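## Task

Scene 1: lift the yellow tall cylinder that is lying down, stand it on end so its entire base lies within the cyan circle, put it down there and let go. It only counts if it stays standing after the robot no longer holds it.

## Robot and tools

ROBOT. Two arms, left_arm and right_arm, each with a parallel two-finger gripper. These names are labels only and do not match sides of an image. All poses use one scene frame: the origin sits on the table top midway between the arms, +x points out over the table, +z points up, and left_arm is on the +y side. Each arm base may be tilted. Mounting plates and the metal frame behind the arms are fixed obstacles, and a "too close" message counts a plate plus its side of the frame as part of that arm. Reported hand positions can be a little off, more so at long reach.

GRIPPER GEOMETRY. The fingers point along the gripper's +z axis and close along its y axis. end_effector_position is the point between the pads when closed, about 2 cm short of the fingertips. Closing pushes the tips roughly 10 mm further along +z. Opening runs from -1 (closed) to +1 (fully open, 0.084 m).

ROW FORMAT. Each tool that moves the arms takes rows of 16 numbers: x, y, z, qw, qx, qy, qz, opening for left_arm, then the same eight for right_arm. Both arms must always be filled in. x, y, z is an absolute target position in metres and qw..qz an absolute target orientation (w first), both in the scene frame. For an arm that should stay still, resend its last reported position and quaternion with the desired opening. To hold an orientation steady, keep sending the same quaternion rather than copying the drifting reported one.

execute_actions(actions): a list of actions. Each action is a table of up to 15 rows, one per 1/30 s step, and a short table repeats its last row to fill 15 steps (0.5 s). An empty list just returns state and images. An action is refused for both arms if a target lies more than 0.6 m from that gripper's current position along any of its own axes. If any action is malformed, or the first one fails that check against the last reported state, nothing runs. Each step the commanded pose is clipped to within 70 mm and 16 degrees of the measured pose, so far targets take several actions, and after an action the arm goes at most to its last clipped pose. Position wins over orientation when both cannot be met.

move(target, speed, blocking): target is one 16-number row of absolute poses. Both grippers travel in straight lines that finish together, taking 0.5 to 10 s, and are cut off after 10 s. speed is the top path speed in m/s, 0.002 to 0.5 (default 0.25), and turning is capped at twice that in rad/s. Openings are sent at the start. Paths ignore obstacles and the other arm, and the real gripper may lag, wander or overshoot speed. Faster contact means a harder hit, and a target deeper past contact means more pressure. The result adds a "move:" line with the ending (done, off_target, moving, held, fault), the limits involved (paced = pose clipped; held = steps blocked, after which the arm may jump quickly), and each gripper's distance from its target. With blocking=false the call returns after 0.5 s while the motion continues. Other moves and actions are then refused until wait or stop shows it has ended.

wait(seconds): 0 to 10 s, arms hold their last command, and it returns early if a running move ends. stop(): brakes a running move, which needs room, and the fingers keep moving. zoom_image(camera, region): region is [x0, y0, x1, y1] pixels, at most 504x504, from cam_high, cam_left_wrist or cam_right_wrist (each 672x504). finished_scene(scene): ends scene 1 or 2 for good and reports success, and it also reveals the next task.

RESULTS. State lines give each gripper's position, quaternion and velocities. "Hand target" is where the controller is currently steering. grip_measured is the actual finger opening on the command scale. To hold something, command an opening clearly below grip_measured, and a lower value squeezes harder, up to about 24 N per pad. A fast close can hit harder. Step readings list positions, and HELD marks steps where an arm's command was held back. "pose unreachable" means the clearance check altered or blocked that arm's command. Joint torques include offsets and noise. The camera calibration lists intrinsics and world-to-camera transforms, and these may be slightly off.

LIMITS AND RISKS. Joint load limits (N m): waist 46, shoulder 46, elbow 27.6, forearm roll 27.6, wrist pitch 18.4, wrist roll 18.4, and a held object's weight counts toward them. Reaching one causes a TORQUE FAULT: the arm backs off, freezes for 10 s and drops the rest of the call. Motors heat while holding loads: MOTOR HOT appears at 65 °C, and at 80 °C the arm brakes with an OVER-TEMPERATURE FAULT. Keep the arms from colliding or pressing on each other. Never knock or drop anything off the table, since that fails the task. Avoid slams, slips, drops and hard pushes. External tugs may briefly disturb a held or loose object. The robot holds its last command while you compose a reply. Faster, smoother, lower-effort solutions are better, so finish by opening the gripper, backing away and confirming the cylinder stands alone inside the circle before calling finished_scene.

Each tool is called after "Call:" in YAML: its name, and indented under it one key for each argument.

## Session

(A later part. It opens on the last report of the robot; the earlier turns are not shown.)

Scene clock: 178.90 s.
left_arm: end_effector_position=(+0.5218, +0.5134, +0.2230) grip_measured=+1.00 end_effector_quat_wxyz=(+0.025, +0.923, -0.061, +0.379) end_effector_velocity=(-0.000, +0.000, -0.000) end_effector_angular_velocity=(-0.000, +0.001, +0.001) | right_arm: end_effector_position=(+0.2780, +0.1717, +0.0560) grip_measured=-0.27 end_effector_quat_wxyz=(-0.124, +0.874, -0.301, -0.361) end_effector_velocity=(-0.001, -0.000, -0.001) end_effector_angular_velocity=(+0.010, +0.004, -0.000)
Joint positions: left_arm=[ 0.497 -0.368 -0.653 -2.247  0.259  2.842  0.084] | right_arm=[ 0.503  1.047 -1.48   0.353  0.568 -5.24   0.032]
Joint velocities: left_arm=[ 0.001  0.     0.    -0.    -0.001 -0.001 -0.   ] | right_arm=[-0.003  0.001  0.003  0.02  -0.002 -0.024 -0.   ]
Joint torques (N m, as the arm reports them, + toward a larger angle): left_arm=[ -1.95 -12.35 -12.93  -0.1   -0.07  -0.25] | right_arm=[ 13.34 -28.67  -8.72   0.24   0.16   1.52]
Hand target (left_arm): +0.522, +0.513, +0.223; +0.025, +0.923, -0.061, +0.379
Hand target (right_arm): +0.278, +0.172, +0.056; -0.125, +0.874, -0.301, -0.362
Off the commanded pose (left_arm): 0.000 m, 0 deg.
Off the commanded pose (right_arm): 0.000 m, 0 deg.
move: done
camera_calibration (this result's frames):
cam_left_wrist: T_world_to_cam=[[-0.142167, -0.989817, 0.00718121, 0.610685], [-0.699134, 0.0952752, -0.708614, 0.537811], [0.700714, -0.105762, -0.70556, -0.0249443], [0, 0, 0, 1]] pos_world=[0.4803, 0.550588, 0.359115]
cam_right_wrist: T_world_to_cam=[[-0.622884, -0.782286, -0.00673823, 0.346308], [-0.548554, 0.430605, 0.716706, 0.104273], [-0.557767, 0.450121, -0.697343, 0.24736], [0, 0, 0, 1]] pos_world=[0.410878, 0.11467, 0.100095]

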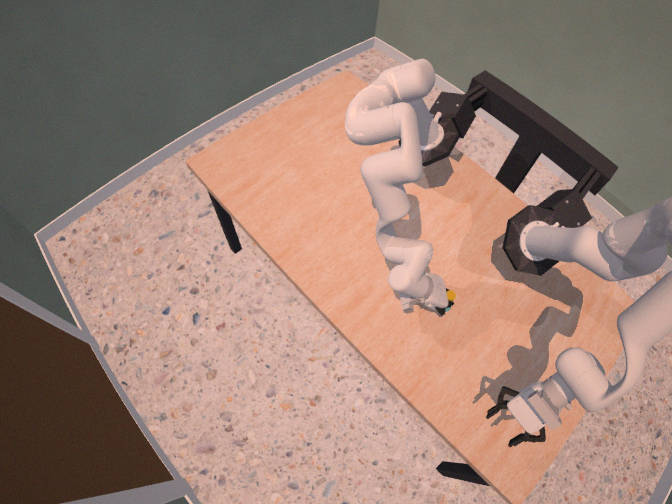

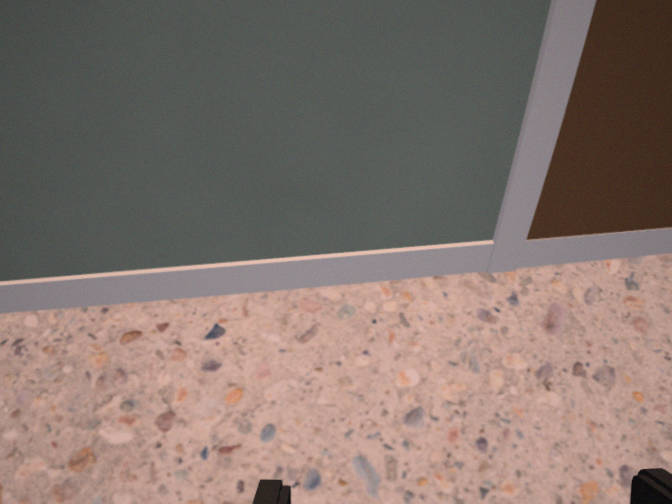

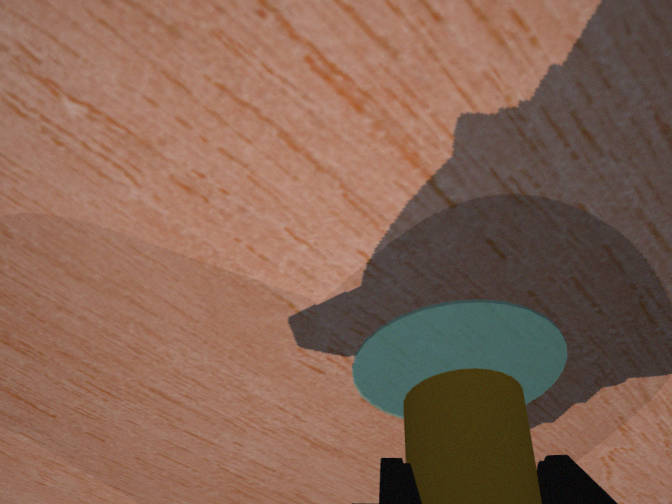

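Call:
move:
  target: [0.5218, 0.5134, 0.2230, 0.025, 0.923, -0.061, 0.379, 1.0, 0.2765, 0.1726, 0.0465, 0.1246, -0.8736, 0.3008, 0.3618, -0.9]
  speed: 0.03

Scene clock: 185.57 s.
left_arm: end_effector_position=(+0.5218, +0.5134, +0.2230) grip_measured=+1.00 end_effector_quat_wxyz=(+0.025, +0.923, -0.061, +0.379) end_effector_velocity=(-0.000, -0.001, -0.001) end_effector_angular_velocity=(-0.001, +0.001, -0.000) | right_arm: end_effector_position=(+0.2766, +0.1727, +0.0469) grip_measured=-0.27 end_effector_quat_wxyz=(-0.125, +0.874, -0.301, -0.362) end_effector_velocity=(+0.001, +0.000, -0.001) end_effector_angular_velocity=(+0.002, -0.002, -0.001)
Joint positions: left_arm=[ 0.497 -0.368 -0.653 -2.247  0.259  2.842  0.084] | right_arm=[ 0.497  1.073 -1.499  0.357  0.563 -5.252  0.032]
Joint velocities: left_arm=[-0.001  0.002  0.    -0.001  0.     0.     0.   ] | right_arm=[-0.002  0.003 -0.005  0.    -0.    -0.003  0.   ]
Joint torques (N m, as the arm reports them, + toward a larger angle): left_arm=[ -2.24 -12.23 -12.95  -0.05  -0.12  -0.3 ] | right_arm=[ 13.12 -27.75  -8.46  -0.09   0.14   1.13]
Hand target (left_arm): +0.522, +0.513, +0.223; +0.025, +0.923, -0.061, +0.379
Hand target (right_arm): +0.277, +0.173, +0.046; -0.125, +0.874, -0.301, -0.362
Off the commanded pose (left_arm): 0.000 m, 0 deg.
Off the commanded pose (right_arm): 0.000 m, 0 deg.
move: done
camera_calibration (this result's frames):
cam_left_wrist: T_world_to_cam=[[-0.142167, -0.989817, 0.00718131, 0.610685], [-0.699134, 0.0952751, -0.708614, 0.537811], [0.700714, -0.105762, -0.70556, -0.0249443], [0, 0, 0, 1]] pos_world=[0.4803, 0.550588, 0.359115]
cam_right_wrist: T_world_to_cam=[[-0.622622, -0.782488, -0.00742337, 0.346126], [-0.548261, 0.42944, 0.717629, 0.10969], [-0.558348, 0.450881, -0.696386, 0.239725], [0, 0, 0, 1]] pos_world=[0.409494, 0.115647, 0.0907935]

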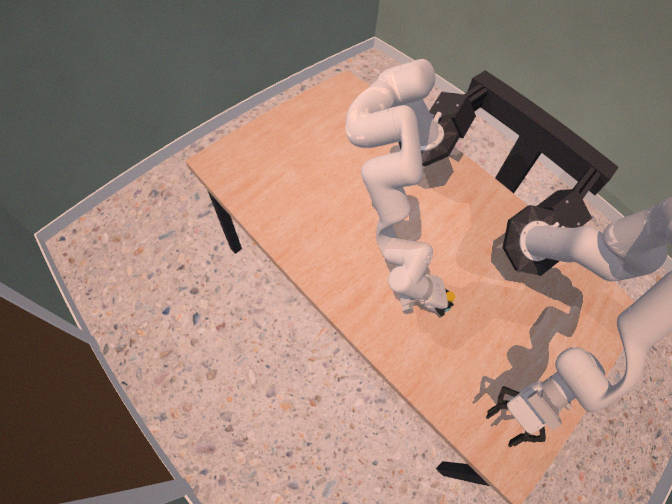

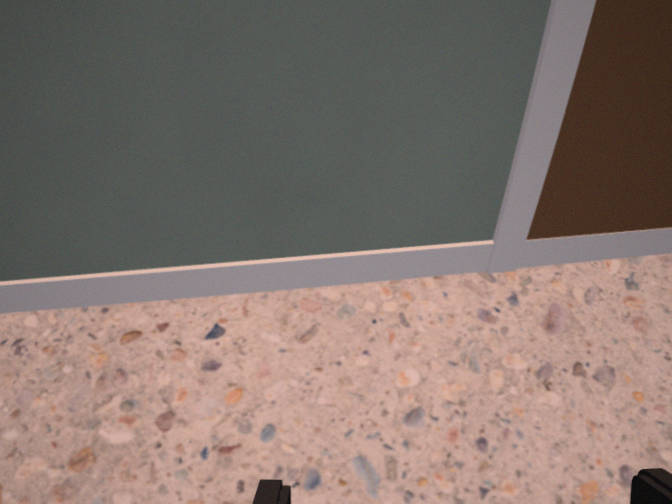

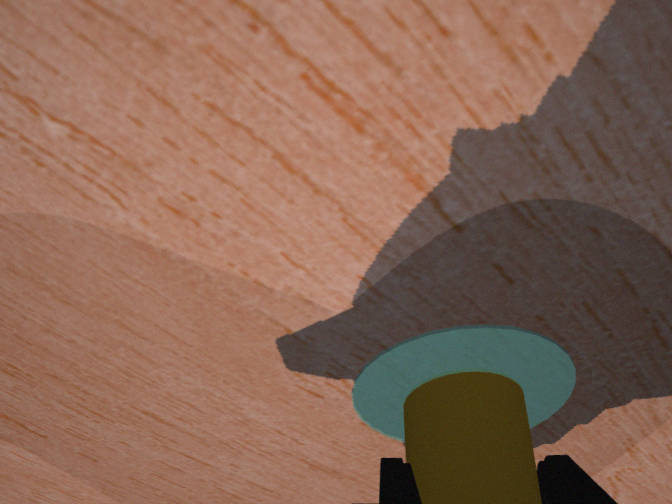

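Call:
execute_actions:
  actions: []

Call:
zoom_image:
  camera: "cam_right_wrist"
  region: [330, 252, 582, 504]

Scene clock: 186.20 s.
left_arm: end_effector_position=(+0.5218, +0.5134, +0.2230) grip_measured=+1.00 end_effector_quat_wxyz=(+0.025, +0.923, -0.061, +0.379) end_effector_velocity=(-0.000, -0.000, -0.001) end_effector_angular_velocity=(-0.000, +0.001, -0.000) | right_arm: end_effector_position=(+0.2766, +0.1727, +0.0467) grip_measured=-0.27 end_effector_quat_wxyz=(-0.125, +0.874, -0.301, -0.362) end_effector_velocity=(+0.001, -0.000, -0.000) end_effector_angular_velocity=(-0.000, -0.000, -0.002)
Joint positions: left_arm=[ 0.497 -0.368 -0.653 -2.247  0.259  2.842  0.084] | right_arm=[ 0.497  1.074 -1.499  0.357  0.563 -5.252  0.032]
Joint velocities: left_arm=[ 0.     0.001 -0.    -0.    -0.     0.     0.   ] | right_arm=[-0.001 -0.    -0.     0.    -0.001  0.     0.   ]
Joint torques (N m, as the arm reports them, + toward a larger angle): left_arm=[ -2.35 -12.23 -13.    -0.05  -0.08  -0.27] | right_arm=[ 12.12 -25.57  -8.71  -0.25  -0.6    0.99]
Hand target (left_arm): +0.522, +0.513, +0.223; +0.025, +0.923, -0.061, +0.379
Hand target (right_arm): +0.277, +0.173, +0.046; -0.125, +0.874, -0.301, -0.362
Off the commanded pose (left_arm): 0.000 m, 0 deg.
Off the commanded pose (right_arm): 0.000 m, 0 deg.
camera_calibration (this result's frames):
cam_left_wrist: T_world_to_cam=[[-0.142167, -0.989817, 0.00718145, 0.610685], [-0.699134, 0.095275, -0.708614, 0.537811], [0.700714, -0.105762, -0.70556, -0.0249442], [0, 0, 0, 1]] pos_world=[0.4803, 0.550588, 0.359115]
cam_right_wrist: T_world_to_cam=[[-0.622628, -0.782482, -0.00751045, 0.346175], [-0.548297, 0.429397, 0.717628, 0.109801], [-0.558306, 0.450933, -0.696387, 0.239592], [0, 0, 0, 1]] pos_world=[0.409507, 0.115688, 0.0906524]

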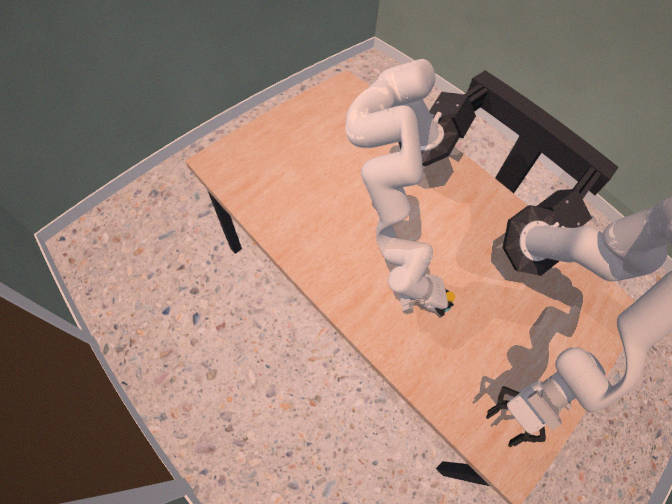

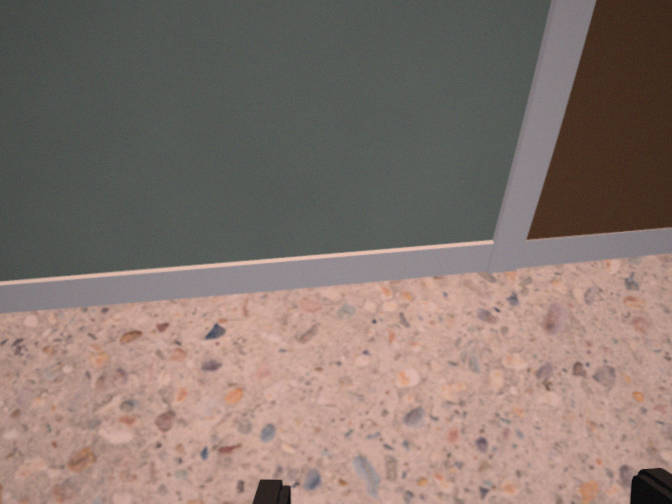

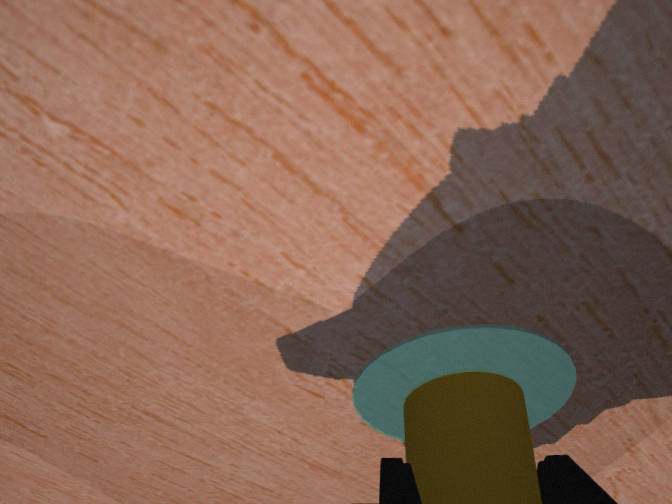

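Region (330, 252, 582, 504) of cam_right_wrist's 672x504 image, scaled by 2.000, with more detail than that image has.

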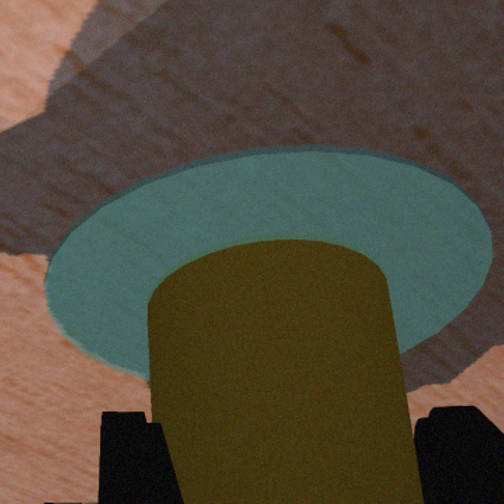

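Call:
execute_actions:
  actions:
    - [[0.5218,0.5134,0.223,0.025,0.923,-0.061,0.379,1,0.2765,0.1726,0.047,0.1246,-0.8736,0.3008,0.3618,-0.4],[0.5218,0.5134,0.223,0.025,0.923,-0.061,0.379,1,0.2765,0.1726,0.047,0.1246,-0.8736,0.3008,0.3618,-0.25],[0.5218,0.5134,0.223,0.025,0.923,-0.061,0.379,1,0.2765,0.1726,0.047,0.1246,-0.8736,0.3008,0.3618,-0.15],[0.5218,0.5134,0.223,0.025,0.923,-0.061,0.379,1,0.2765,0.1726,0.047,0.1246,-0.8736,0.3008,0.3618,-0.05],[0.5218,0.5134,0.223,0.025,0.923,-0.061,0.379,1,0.2765,0.1726,0.047,0.1246,-0.8736,0.3008,0.3618,0.05],[0.5218,0.5134,0.223,0.025,0.923,-0.061,0.379,1,0.2765,0.1726,0.047,0.1246,-0.8736,0.3008,0.3618,0.15],[0.5218,0.5134,0.223,0.025,0.923,-0.061,0.379,1,0.2765,0.1726,0.047,0.1246,-0.8736,0.3008,0.3618,0.25],[0.5218,0.5134,0.223,0.025,0.923,-0.061,0.379,1,0.2765,0.1726,0.047,0.1246,-0.8736,0.3008,0.3618,0.35],[0.5218,0.5134,0.223,0.025,0.923,-0.061,0.379,1,0.2767,0.1724,0.0473,0.1246,-0.8736,0.3008,0.3618,0.45],[0.5218,0.5134,0.223,0.025,0.923,-0.061,0.379,1,0.2773,0.172,0.048,0.1246,-0.8736,0.3008,0.3618,0.55],[0.5218,0.5134,0.223,0.025,0.923,-0.061,0.379,1,0.2782,0.1713,0.0491,0.1246,-0.8736,0.3008,0.3618,0.6],[0.5218,0.5134,0.223,0.025,0.923,-0.061,0.379,1,0.2794,0.1703,0.0507,0.1246,-0.8736,0.3008,0.3618,0.6],[0.5218,0.5134,0.223,0.025,0.923,-0.061,0.379,1,0.2809,0.1692,0.0526,0.1246,-0.8736,0.3008,0.3618,0.6],[0.5218,0.5134,0.223,0.025,0.923,-0.061,0.379,1,0.2826,0.1678,0.0547,0.1246,-0.8736,0.3008,0.3618,0.6],[0.5218,0.5134,0.223,0.025,0.923,-0.061,0.379,1,0.2845,0.1663,0.0571,0.1246,-0.8736,0.3008,0.3618,0.6]]
    - [[0.5218,0.5134,0.223,0.025,0.923,-0.061,0.379,1,0.2865,0.1647,0.0597,0.1246,-0.8736,0.3008,0.3618,0.6],[0.5218,0.5134,0.223,0.025,0.923,-0.061,0.379,1,0.2887,0.163,0.0625,0.1246,-0.8736,0.3008,0.3618,0.6],[0.5218,0.5134,0.223,0.025,0.923,-0.061,0.379,1,0.2909,0.1613,0.0653,0.1246,-0.8736,0.3008,0.3618,0.6],[0.5218,0.5134,0.223,0.025,0.923,-0.061,0.379,1,0.2932,0.1595,0.0682,0.1246,-0.8736,0.3008,0.3618,0.6],[0.5218,0.5134,0.223,0.025,0.923,-0.061,0.379,1,0.2955,0.1577,0.0711,0.1246,-0.8736,0.3008,0.3618,0.6],[0.5218,0.5134,0.223,0.025,0.923,-0.061,0.379,1,0.2977,0.156,0.0739,0.1246,-0.8736,0.3008,0.3618,0.6],[0.5218,0.5134,0.223,0.025,0.923,-0.061,0.379,1,0.2999,0.1543,0.0767,0.1246,-0.8736,0.3008,0.3618,0.6],[0.5218,0.5134,0.223,0.025,0.923,-0.061,0.379,1,0.3019,0.1527,0.0793,0.1246,-0.8736,0.3008,0.3618,0.6],[0.5218,0.5134,0.223,0.025,0.923,-0.061,0.379,1,0.3038,0.1512,0.0817,0.1246,-0.8736,0.3008,0.3618,0.6],[0.5218,0.5134,0.223,0.025,0.923,-0.061,0.379,1,0.3055,0.1498,0.0838,0.1246,-0.8736,0.3008,0.3618,0.6],[0.5218,0.5134,0.223,0.025,0.923,-0.061,0.379,1,0.307,0.1487,0.0857,0.1246,-0.8736,0.3008,0.3618,0.6],[0.5218,0.5134,0.223,0.025,0.923,-0.061,0.379,1,0.3082,0.1477,0.0873,0.1246,-0.8736,0.3008,0.3618,0.6],[0.5218,0.5134,0.223,0.025,0.923,-0.061,0.379,1,0.3091,0.147,0.0884,0.1246,-0.8736,0.3008,0.3618,0.6],[0.5218,0.5134,0.223,0.025,0.923,-0.061,0.379,1,0.3097,0.1466,0.0891,0.1246,-0.8736,0.3008,0.3618,0.6],[0.5218,0.5134,0.223,0.025,0.923,-0.061,0.379,1,0.3099,0.1464,0.0894,0.1246,-0.8736,0.3008,0.3618,0.6]]

Scene clock: 200.57 s.
left_arm: end_effector_position=(+0.5218, +0.5134, +0.2230) grip_measured=+1.00 end_effector_quat_wxyz=(+0.025, +0.923, -0.061, +0.379) end_effector_velocity=(+0.000, -0.001, +0.000) end_effector_angular_velocity=(+0.000, -0.001, -0.002) | right_arm: end_effector_position=(+0.3059, +0.1506, +0.0832) grip_measured=+0.59 end_effector_quat_wxyz=(-0.125, +0.874, -0.301, -0.361) end_effector_velocity=(+0.043, -0.034, +0.056) end_effector_angular_velocity=(+0.002, -0.002, -0.002)
Joint positions: left_arm=[ 0.497 -0.368 -0.653 -2.247  0.259  2.842  0.084] | right_arm=[ 0.474  0.945 -1.44   0.317  0.631 -5.228  0.069]
Joint velocities: left_arm=[-0.002  0.    -0.    -0.    -0.     0.001 -0.   ] | right_arm=[-0.033 -0.189  0.075 -0.055  0.111  0.033  0.   ]
Joint torques (N m, as the arm reports them, + toward a larger angle): left_arm=[ -2.03 -12.11 -12.85  -0.08  -0.06  -0.3 ] | right_arm=[ 14.22 -26.45  -8.73   0.1    0.25   0.98]
Hand target (left_arm): +0.522, +0.513, +0.223; +0.025, +0.923, -0.061, +0.379
Hand target (right_arm): +0.310, +0.147, +0.089; -0.125, +0.874, -0.301, -0.362
Off the commanded pose (left_arm): 0.000 m, 0 deg.
Off the commanded pose (right_arm): 0.009 m, 0 deg.
Step readings (end_effector_position; steps 1 to 15: 1st action; 16 to 30: 2nd action):
0: left_arm (+0.5218, +0.5134, +0.2230) | right_arm (+0.2765, +0.1726, +0.0465)
1: left_arm (+0.5218, +0.5134, +0.2230) | right_arm (+0.2765, +0.1726, +0.0465)
2: left_arm (+0.5218, +0.5134, +0.2230) | right_arm (+0.2765, +0.1726, +0.0465)
4: left_arm (+0.5218, +0.5134, +0.2230) | right_arm (+0.2765, +0.1726, +0.0466)
8: left_arm (+0.5218, +0.5134, +0.2230) | right_arm (+0.2759, +0.1716, +0.0451)
15: left_arm (+0.5218, +0.5134, +0.2230) | right_arm (+0.2780, +0.1707, +0.0490)
16: left_arm (+0.5218, +0.5134, +0.2230) | right_arm (+0.2791, +0.1699, +0.0504)
17: left_arm (+0.5218, +0.5134, +0.2230) | right_arm (+0.2804, +0.1690, +0.0520)
19: left_arm (+0.5218, +0.5134, +0.2230) | right_arm (+0.2838, +0.1667, +0.0560)
23: left_arm (+0.5218, +0.5134, +0.2230) | right_arm (+0.2921, +0.1610, +0.0660)
30: end_effector_position above
camera_calibration (this result's frames):
cam_left_wrist: T_world_to_cam=[[-0.142167, -0.989817, 0.00718128, 0.610685], [-0.699134, 0.0952751, -0.708614, 0.537811], [0.700714, -0.105762, -0.70556, -0.0249443], [0, 0, 0, 1]] pos_world=[0.4803, 0.550588, 0.359115]
cam_right_wrist: T_world_to_cam=[[-0.623405, -0.781856, -0.00821755, 0.34759], [-0.54841, 0.42973, 0.717341, 0.109196], [-0.557326, 0.451701, -0.696674, 0.290895], [0, 0, 0, 1]] pos_world=[0.438697, 0.0934432, 0.127184]

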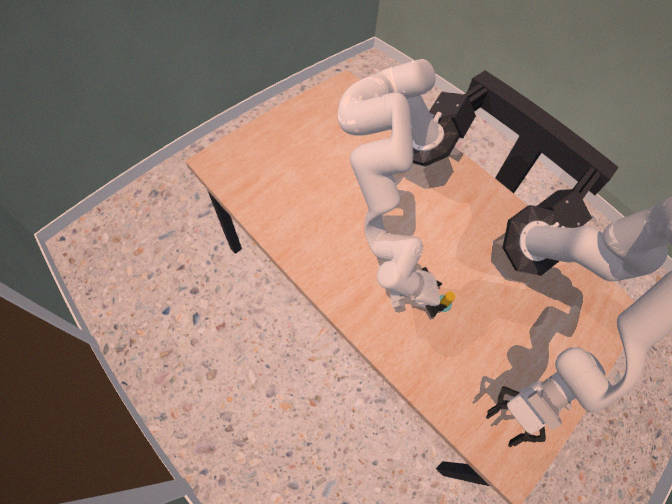

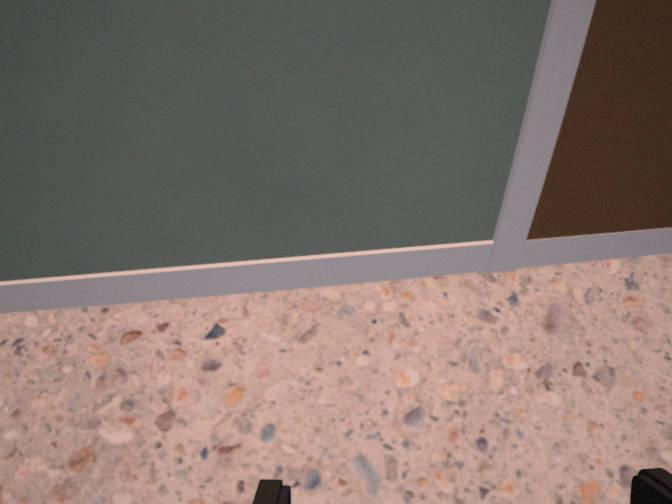

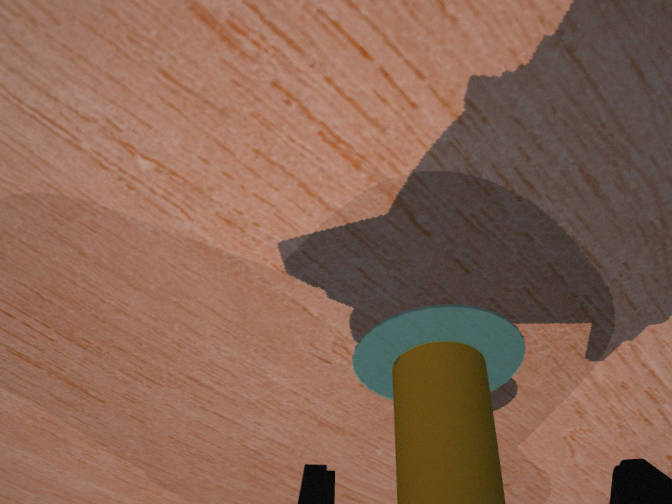

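Call:
finished_scene:
  scene: 1

The scene is finished: the task was done.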